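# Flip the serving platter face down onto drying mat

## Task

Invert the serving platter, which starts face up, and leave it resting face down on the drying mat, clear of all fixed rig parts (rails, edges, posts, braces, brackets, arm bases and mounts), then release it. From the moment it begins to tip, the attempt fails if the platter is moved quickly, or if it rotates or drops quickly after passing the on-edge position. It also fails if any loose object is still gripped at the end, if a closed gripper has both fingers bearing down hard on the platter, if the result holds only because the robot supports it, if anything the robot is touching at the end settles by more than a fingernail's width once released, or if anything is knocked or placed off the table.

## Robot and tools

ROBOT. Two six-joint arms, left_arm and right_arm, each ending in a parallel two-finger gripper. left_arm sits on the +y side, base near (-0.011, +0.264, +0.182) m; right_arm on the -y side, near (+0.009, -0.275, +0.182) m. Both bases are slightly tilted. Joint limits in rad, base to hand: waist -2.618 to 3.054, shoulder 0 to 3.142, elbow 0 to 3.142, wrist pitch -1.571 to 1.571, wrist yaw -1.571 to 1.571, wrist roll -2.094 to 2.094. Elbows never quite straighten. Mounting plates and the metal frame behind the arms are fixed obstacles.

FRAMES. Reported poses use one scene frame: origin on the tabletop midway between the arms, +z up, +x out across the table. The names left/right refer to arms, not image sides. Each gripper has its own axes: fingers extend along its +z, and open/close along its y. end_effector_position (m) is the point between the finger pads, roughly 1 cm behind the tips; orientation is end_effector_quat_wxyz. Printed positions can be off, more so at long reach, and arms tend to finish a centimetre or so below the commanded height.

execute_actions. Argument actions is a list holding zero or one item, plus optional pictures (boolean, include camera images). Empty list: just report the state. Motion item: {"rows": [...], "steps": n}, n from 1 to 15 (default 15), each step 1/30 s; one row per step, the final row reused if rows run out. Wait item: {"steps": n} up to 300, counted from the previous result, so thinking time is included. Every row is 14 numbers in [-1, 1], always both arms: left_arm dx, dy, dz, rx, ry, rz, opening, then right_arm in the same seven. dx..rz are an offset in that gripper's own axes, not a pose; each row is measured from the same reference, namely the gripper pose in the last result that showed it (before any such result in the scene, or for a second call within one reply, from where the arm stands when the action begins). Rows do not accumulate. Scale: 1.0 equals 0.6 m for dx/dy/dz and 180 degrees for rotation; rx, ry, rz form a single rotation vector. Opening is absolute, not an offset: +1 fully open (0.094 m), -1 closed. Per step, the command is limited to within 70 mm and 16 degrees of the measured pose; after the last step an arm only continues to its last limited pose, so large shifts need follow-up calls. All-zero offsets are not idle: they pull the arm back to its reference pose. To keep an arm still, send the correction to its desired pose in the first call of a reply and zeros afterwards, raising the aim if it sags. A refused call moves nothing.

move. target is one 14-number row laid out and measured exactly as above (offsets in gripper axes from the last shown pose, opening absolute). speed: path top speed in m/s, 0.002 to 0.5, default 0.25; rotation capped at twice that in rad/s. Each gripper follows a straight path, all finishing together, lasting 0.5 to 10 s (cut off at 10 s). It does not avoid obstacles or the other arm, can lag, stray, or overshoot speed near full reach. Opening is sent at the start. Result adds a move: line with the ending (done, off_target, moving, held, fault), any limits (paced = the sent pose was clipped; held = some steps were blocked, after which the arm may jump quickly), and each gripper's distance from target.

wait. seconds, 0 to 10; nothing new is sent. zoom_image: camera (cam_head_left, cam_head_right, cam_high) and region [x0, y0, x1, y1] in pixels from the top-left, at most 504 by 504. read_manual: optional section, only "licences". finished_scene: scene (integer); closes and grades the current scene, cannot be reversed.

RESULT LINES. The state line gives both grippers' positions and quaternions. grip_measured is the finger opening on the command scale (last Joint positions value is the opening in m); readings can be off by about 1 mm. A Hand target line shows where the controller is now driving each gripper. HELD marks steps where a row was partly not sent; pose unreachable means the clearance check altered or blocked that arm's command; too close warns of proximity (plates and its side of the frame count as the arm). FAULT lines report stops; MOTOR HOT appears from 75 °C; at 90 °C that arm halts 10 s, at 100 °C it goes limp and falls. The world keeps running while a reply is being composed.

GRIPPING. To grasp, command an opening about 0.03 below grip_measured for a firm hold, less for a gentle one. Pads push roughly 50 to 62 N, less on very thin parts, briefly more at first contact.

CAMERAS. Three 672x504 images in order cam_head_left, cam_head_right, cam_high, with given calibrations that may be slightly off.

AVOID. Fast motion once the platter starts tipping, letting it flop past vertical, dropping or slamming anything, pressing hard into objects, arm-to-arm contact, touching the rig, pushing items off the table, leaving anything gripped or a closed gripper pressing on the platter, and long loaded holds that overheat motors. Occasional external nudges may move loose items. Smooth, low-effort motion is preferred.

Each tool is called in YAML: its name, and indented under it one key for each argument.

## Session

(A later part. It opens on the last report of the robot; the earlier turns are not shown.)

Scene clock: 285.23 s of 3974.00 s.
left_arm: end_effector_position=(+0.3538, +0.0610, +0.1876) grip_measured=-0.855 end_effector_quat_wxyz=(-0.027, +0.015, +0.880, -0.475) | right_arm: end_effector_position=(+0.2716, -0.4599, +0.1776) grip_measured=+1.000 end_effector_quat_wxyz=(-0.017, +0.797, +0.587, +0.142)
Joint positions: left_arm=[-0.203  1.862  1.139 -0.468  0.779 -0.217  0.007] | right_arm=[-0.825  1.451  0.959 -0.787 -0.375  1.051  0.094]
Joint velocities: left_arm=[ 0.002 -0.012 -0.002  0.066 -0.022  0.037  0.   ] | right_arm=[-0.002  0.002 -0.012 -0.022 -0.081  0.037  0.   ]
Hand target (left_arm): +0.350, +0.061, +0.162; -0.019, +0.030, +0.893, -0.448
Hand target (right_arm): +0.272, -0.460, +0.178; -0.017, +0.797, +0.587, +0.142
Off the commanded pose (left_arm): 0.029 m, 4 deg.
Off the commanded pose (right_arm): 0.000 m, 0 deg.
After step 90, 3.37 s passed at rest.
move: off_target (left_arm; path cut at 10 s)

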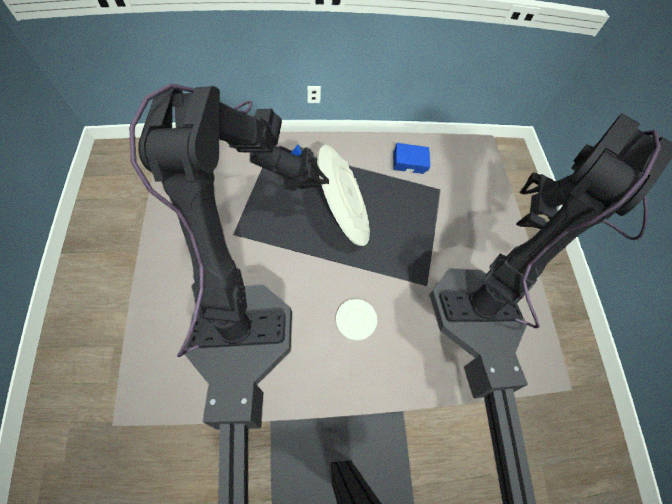

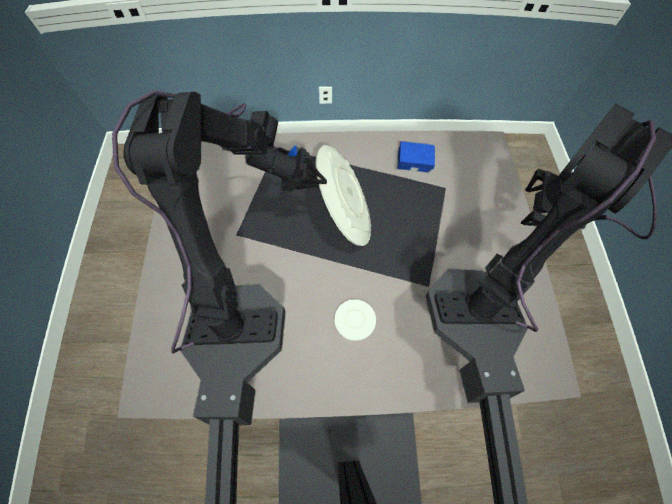

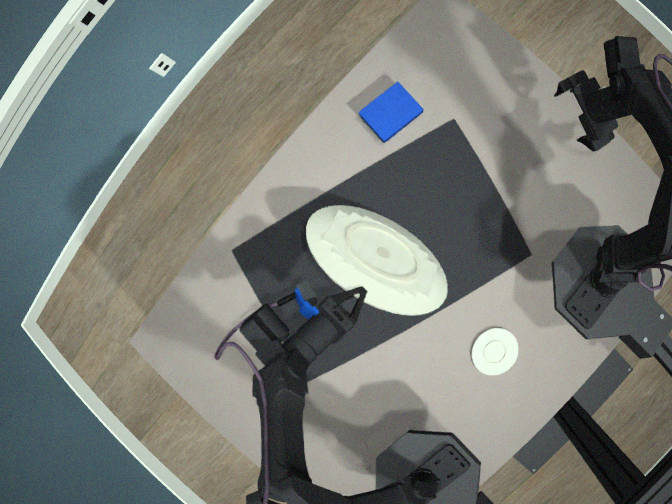

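move:
  target: [0,0.2,-0.01,0.05,0,0,-1,0,0,0,0,0,0,1]
  speed: 0.02

move:
  target: [0,0.12,0.03,0,0,0,-1,0,0,0,0,0,0,1]
  speed: 0.015

Scene clock: 301.13 s of 3974.00 s.
left_arm: end_effector_position=(+0.3519, +0.1214, +0.1227) grip_measured=-0.839 end_effector_quat_wxyz=(-0.026, -0.003, +0.797, -0.604) | right_arm: end_effector_position=(+0.2716, -0.4599, +0.1776) grip_measured=+1.000 end_effector_quat_wxyz=(-0.017, +0.797, +0.587, +0.142)
Joint positions: left_arm=[ 0.084  2.201  1.213 -0.59   1.152  0.245  0.008] | right_arm=[-0.825  1.451  0.959 -0.787 -0.375  1.051  0.094]
Joint velocities: left_arm=[ 0.007  0.012  0.017 -0.037  0.051  0.022 -0.   ] | right_arm=[-0.007  0.002 -0.017  0.051  0.051  0.007  0.   ]
Hand target (left_arm): +0.355, +0.133, +0.095; -0.027, +0.011, +0.838, -0.546
Hand target (right_arm): +0.272, -0.460, +0.178; -0.017, +0.797, +0.587, +0.142
Off the commanded pose (left_arm): 0.034 m, 9 deg.
Off the commanded pose (right_arm): 0.000 m, 0 deg.
After step 90, 6.63 s passed at rest.
move: off_target (left_arm)

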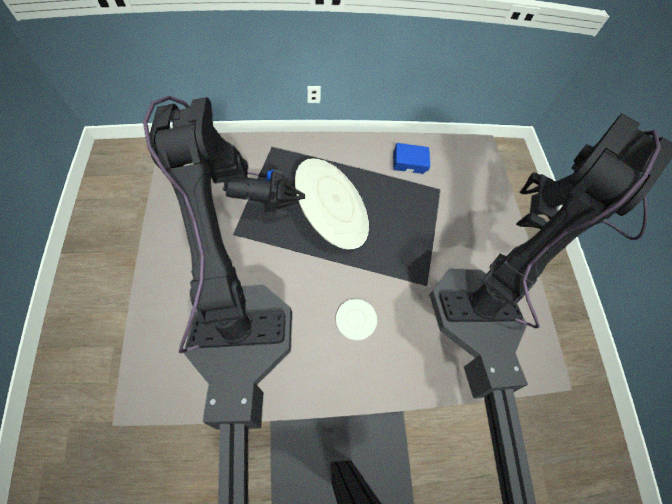

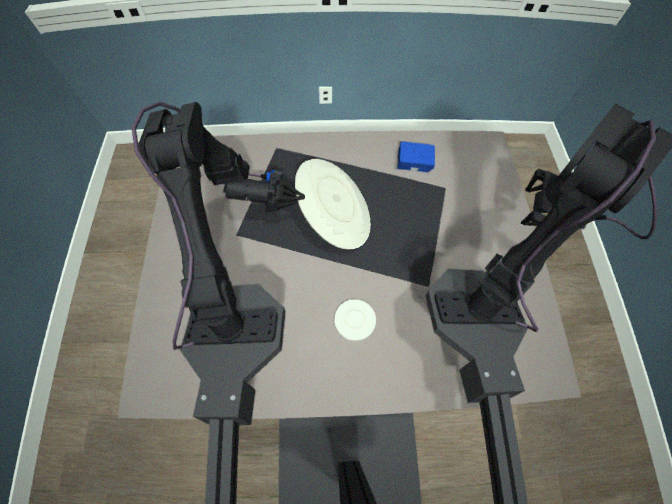

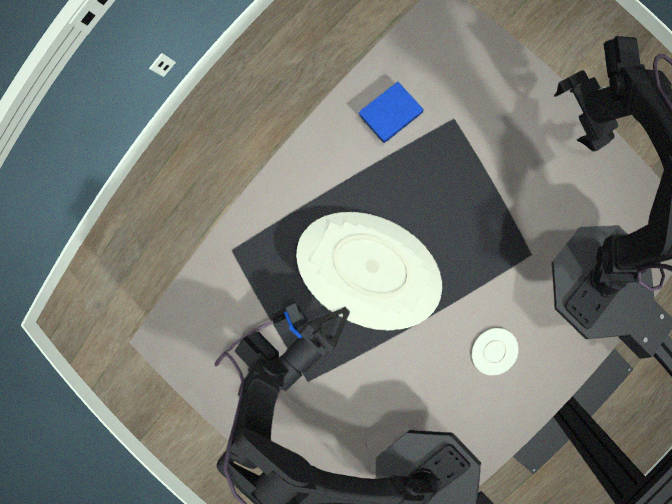

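Scene clock: 306.33 s of 3974.00 s.
left_arm: end_effector_position=(+0.3493, +0.1391, +0.0813) grip_measured=-0.812 end_effector_quat_wxyz=(-0.018, -0.044, +0.754, -0.655) | right_arm: end_effector_position=(+0.2716, -0.4599, +0.1776) grip_measured=+1.000 end_effector_quat_wxyz=(-0.017, +0.797, +0.587, +0.142)
Joint positions: left_arm=[ 0.171  2.426  1.305 -0.655  1.289  0.408  0.009] | right_arm=[-0.825  1.451  0.959 -0.787 -0.375  1.051  0.094]
Joint velocities: left_arm=[-0.002  0.002  0.007 -0.022  0.007  0.022  0.   ] | right_arm=[ 0.012  0.002  0.002 -0.037  0.022 -0.007  0.   ]
Hand target (left_arm): +0.349, +0.127, +0.052; -0.027, -0.000, +0.793, -0.609
Hand target (right_arm): +0.272, -0.460, +0.178; -0.017, +0.797, +0.587, +0.142
Off the commanded pose (left_arm): 0.036 m, 9 deg.
Off the commanded pose (right_arm): 0.000 m, 0 deg.
move: off_target (left_arm)

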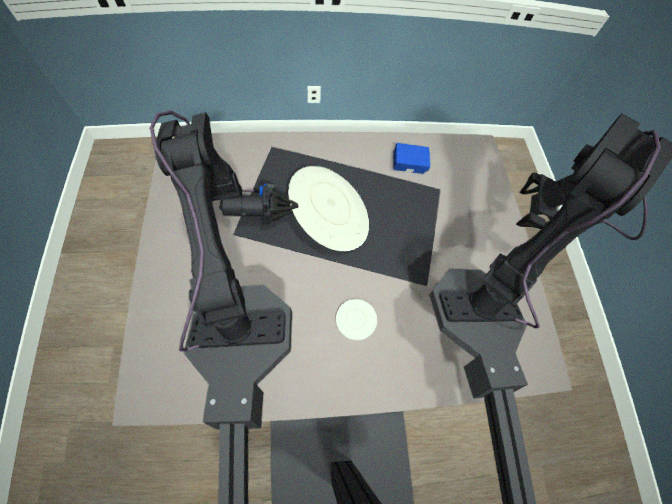

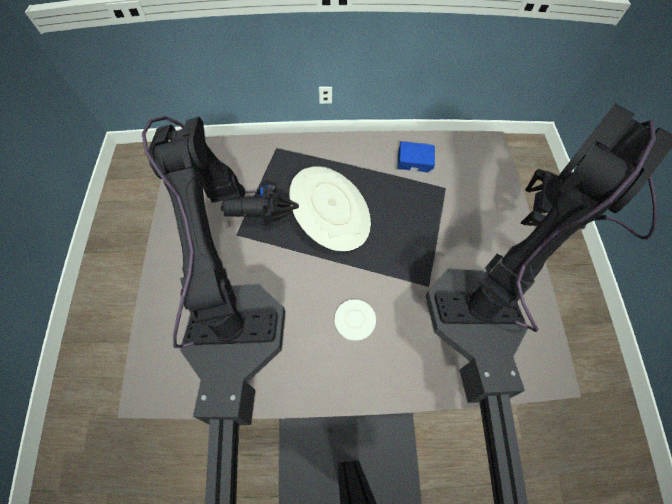

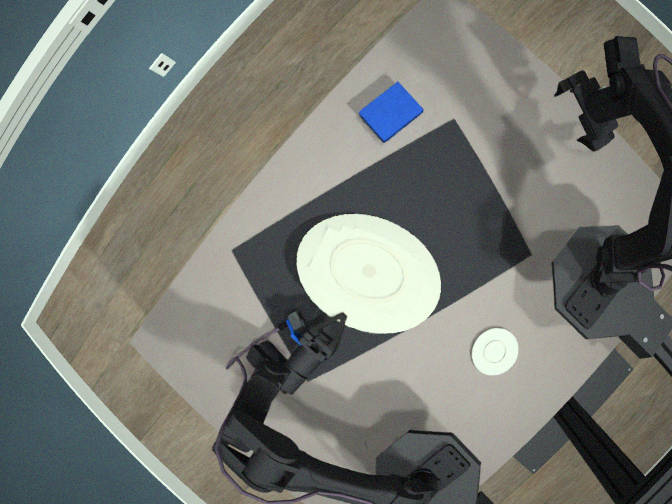

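move:
  target: [-0.04,0.085,-0.01,-0.04,0,0,-1,0,0,0,0,0,0,1]
  speed: 0.015

Scene clock: 315.97 s of 3974.00 s.
left_arm: end_effector_position=(+0.3661, +0.1550, +0.0536) grip_measured=-0.759 end_effector_quat_wxyz=(-0.005, -0.052, +0.760, -0.647) | right_arm: end_effector_position=(+0.2716, -0.4599, +0.1776) grip_measured=+1.000 end_effector_quat_wxyz=(-0.017, +0.797, +0.587, +0.142)
Joint positions: left_arm=[ 0.211  2.529  1.429 -0.686  1.278  0.433  0.011] | right_arm=[-0.825  1.451  0.959 -0.787 -0.375  1.051  0.094]
Joint velocities: left_arm=[-0.022  0.007  0.007 -0.007 -0.007  0.007 -0.001] | right_arm=[-0.007 -0.007 -0.007 -0.022 -0.022 -0.022  0.   ]
Hand target (left_arm): +0.369, +0.155, +0.032; -0.021, -0.041, +0.792, -0.609
Hand target (right_arm): +0.272, -0.460, +0.178; -0.017, +0.797, +0.587, +0.142
Off the commanded pose (left_arm): 0.024 m, 6 deg.
Off the commanded pose (right_arm): 0.000 m, 0 deg.
After step 90, 2.23 s passed at rest.
move: off_target (left_arm)

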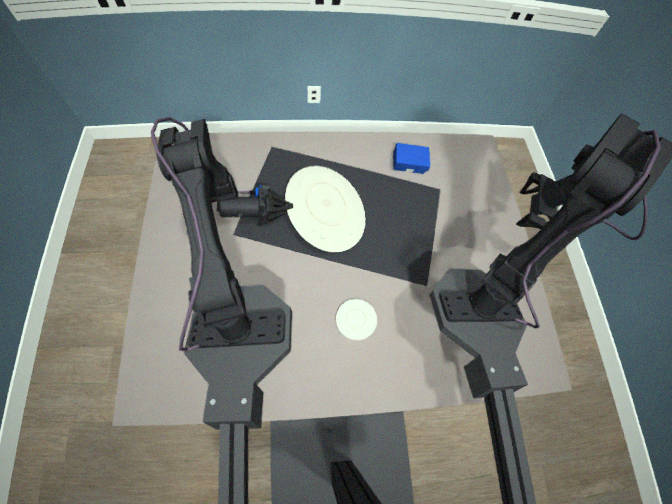

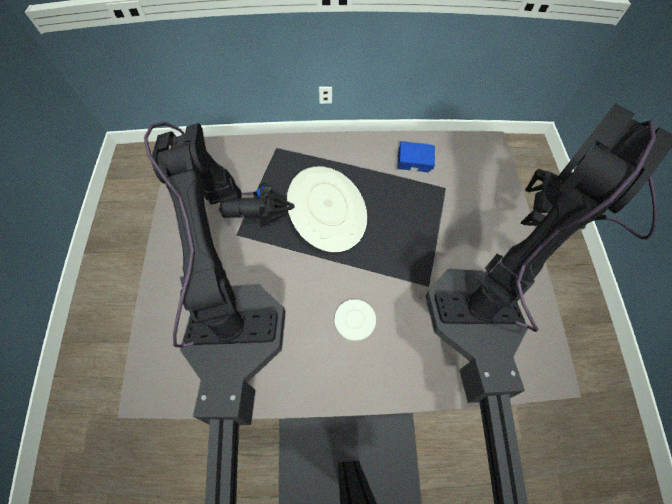

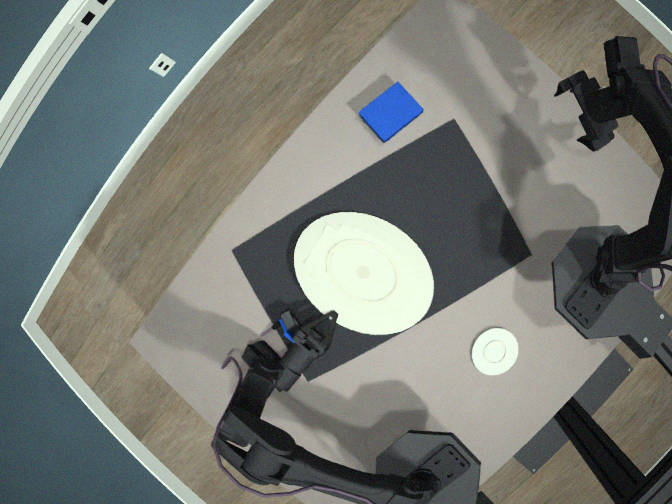

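move:
  target: [0,0.04,0,-0.11,0,0,-1,0,0,0,0,0,0,1]
  speed: 0.015

move:
  target: [0,0,0,0,0,0,-0.45,0,0,0,0,0,0,1]

move:
  target: [0,0,-0.08,0,0,0,-0.45,0,0,0,0,0,0,1]
  speed: 0.02

Scene clock: 331.93 s of 3974.00 s.
left_arm: end_effector_position=(+0.3697, +0.1546, +0.0628) grip_measured=-0.741 end_effector_quat_wxyz=(+0.001, -0.051, +0.793, -0.607) | right_arm: end_effector_position=(+0.2716, -0.4599, +0.1776) grip_measured=+1.000 end_effector_quat_wxyz=(-0.017, +0.797, +0.587, +0.142)
Joint positions: left_arm=[ 0.192  2.401  1.308 -0.495  1.187  0.252  0.012] | right_arm=[-0.825  1.451  0.959 -0.787 -0.375  1.051  0.094]
Joint velocities: left_arm=[-0.007 -0.007 -0.007 -0.037 -0.022 -0.081 -0.   ] | right_arm=[-0.007 -0.017 -0.007 -0.081 -0.022  0.051  0.   ]
Hand target (left_arm): +0.364, +0.162, +0.035; -0.017, -0.046, +0.844, -0.535
Hand target (right_arm): +0.272, -0.460, +0.178; -0.017, +0.797, +0.587, +0.142
Off the commanded pose (left_arm): 0.034 m, 14 deg.
Off the commanded pose (right_arm): 0.000 m, 0 deg.
After step 90, 2.77 s passed at rest.
move: off_target (left_arm; path cut at 10 s)

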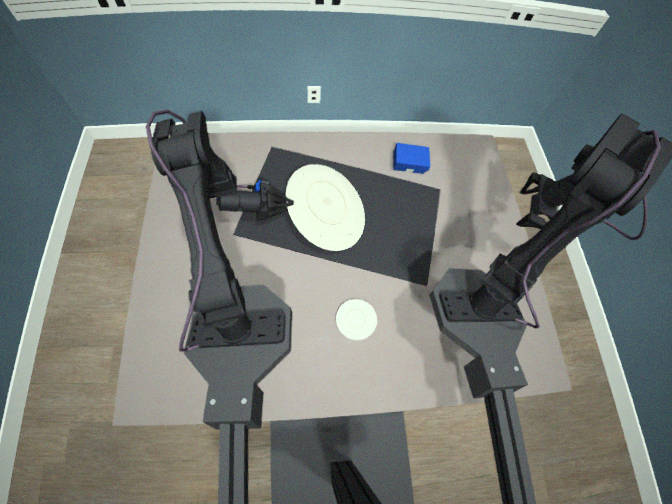

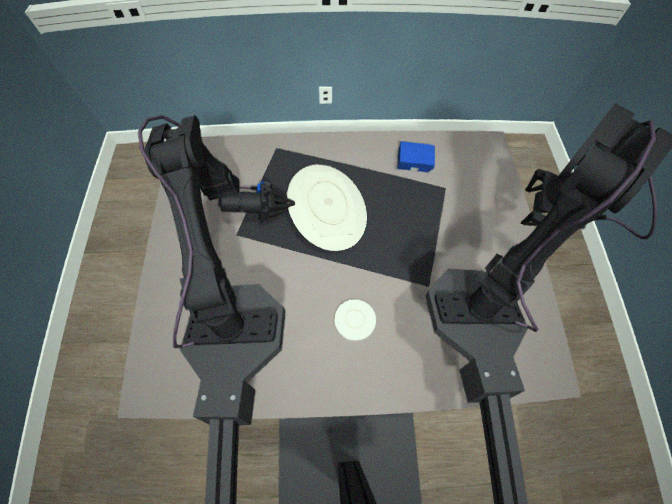

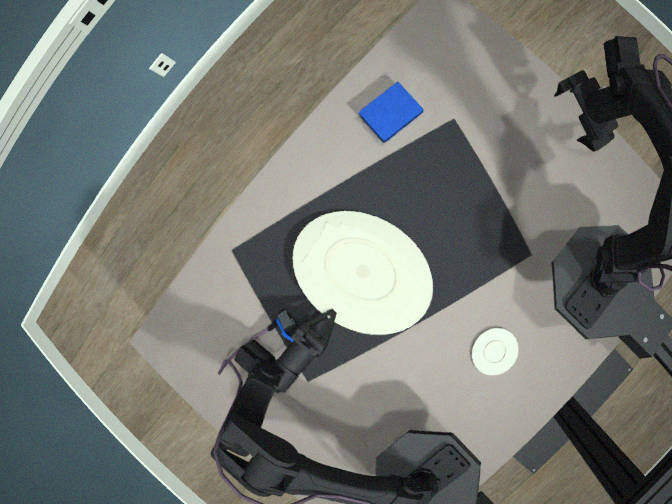

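Scene clock: 332.47 s of 3974.00 s.
left_arm: end_effector_position=(+0.3640, +0.1585, +0.0445) grip_measured=-0.451 end_effector_quat_wxyz=(-0.007, -0.043, +0.819, -0.573) | right_arm: end_effector_position=(+0.2716, -0.4599, +0.1776) grip_measured=+1.000 end_effector_quat_wxyz=(-0.017, +0.797, +0.587, +0.142)
Joint positions: left_arm=[ 0.192  2.411  1.308 -0.479  1.098  0.253  0.026] | right_arm=[-0.825  1.451  0.959 -0.787 -0.375  1.051  0.094]
Joint velocities: left_arm=[ 0.002 -0.012  0.002 -0.051 -0.051 -0.066 -0.   ] | right_arm=[ 0.012  0.007 -0.007  0.007  0.051 -0.037  0.   ]
Hand target (left_arm): +0.370, +0.155, +0.062; +0.002, -0.051, +0.794, -0.606
Hand target (right_arm): +0.272, -0.460, +0.178; -0.017, +0.797, +0.587, +0.142
Off the commanded pose (left_arm): 0.019 m, 5 deg.
Off the commanded pose (right_arm): 0.000 m, 0 deg.
move: off_target (left_arm)

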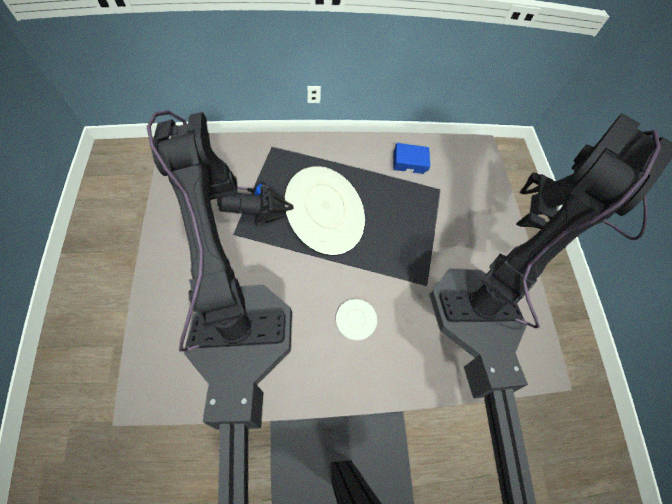

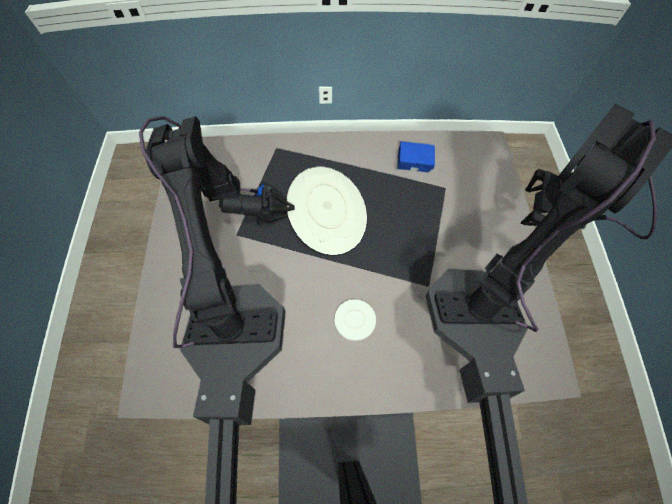

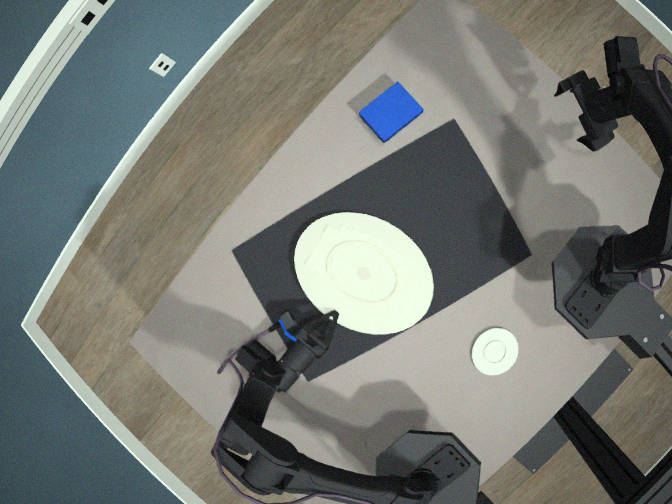

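Scene clock: 335.13 s of 3974.00 s.
left_arm: end_effector_position=(+0.3494, +0.1972, +0.0532) grip_measured=-0.451 end_effector_quat_wxyz=(-0.029, -0.051, +0.820, -0.570) | right_arm: end_effector_position=(+0.2716, -0.4599, +0.1776) grip_measured=+1.000 end_effector_quat_wxyz=(-0.017, +0.797, +0.587, +0.142)
Joint positions: left_arm=[ 0.295  2.415  1.375 -0.782  1.069  0.474  0.026] | right_arm=[-0.825  1.451  0.959 -0.787 -0.375  1.051  0.094]
Joint velocities: left_arm=[-0.007 -0.002 -0.017 -0.095 -0.051  0.007  0.   ] | right_arm=[ 0.012  0.007  0.012 -0.022 -0.022 -0.037  0.   ]
Hand target (left_arm): +0.362, +0.203, +0.062; -0.007, -0.043, +0.819, -0.573
Hand target (right_arm): +0.272, -0.460, +0.178; -0.017, +0.797, +0.587, +0.142
Off the commanded pose (left_arm): 0.016 m, 3 deg.
Off the commanded pose (right_arm): 0.000 m, 0 deg.
move: off_target (left_arm)

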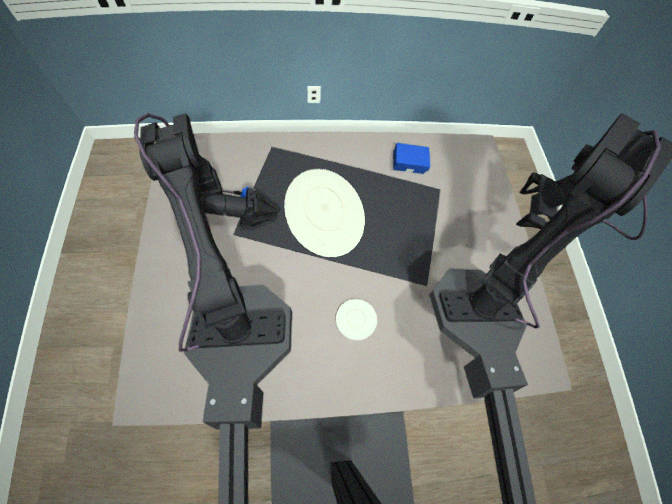

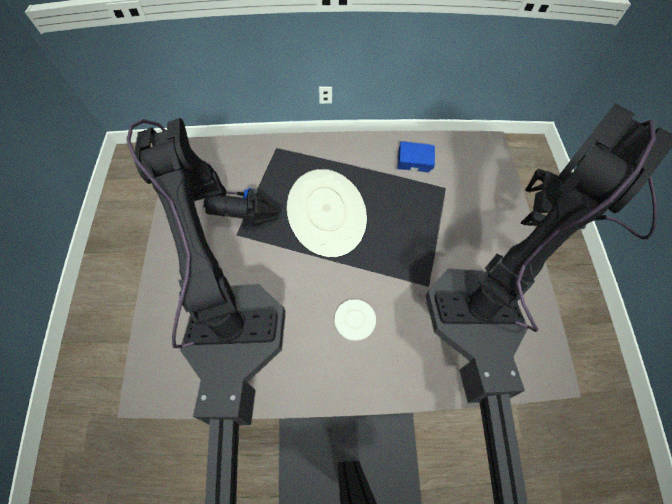

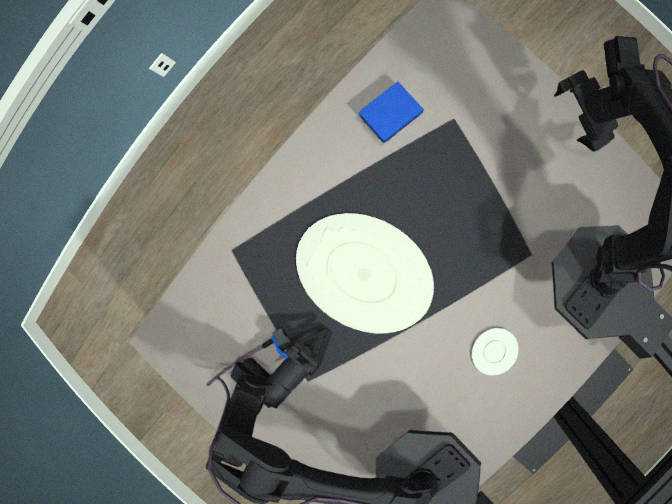

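finished_scene:
  scene: 2

The scene is finished: the task was done.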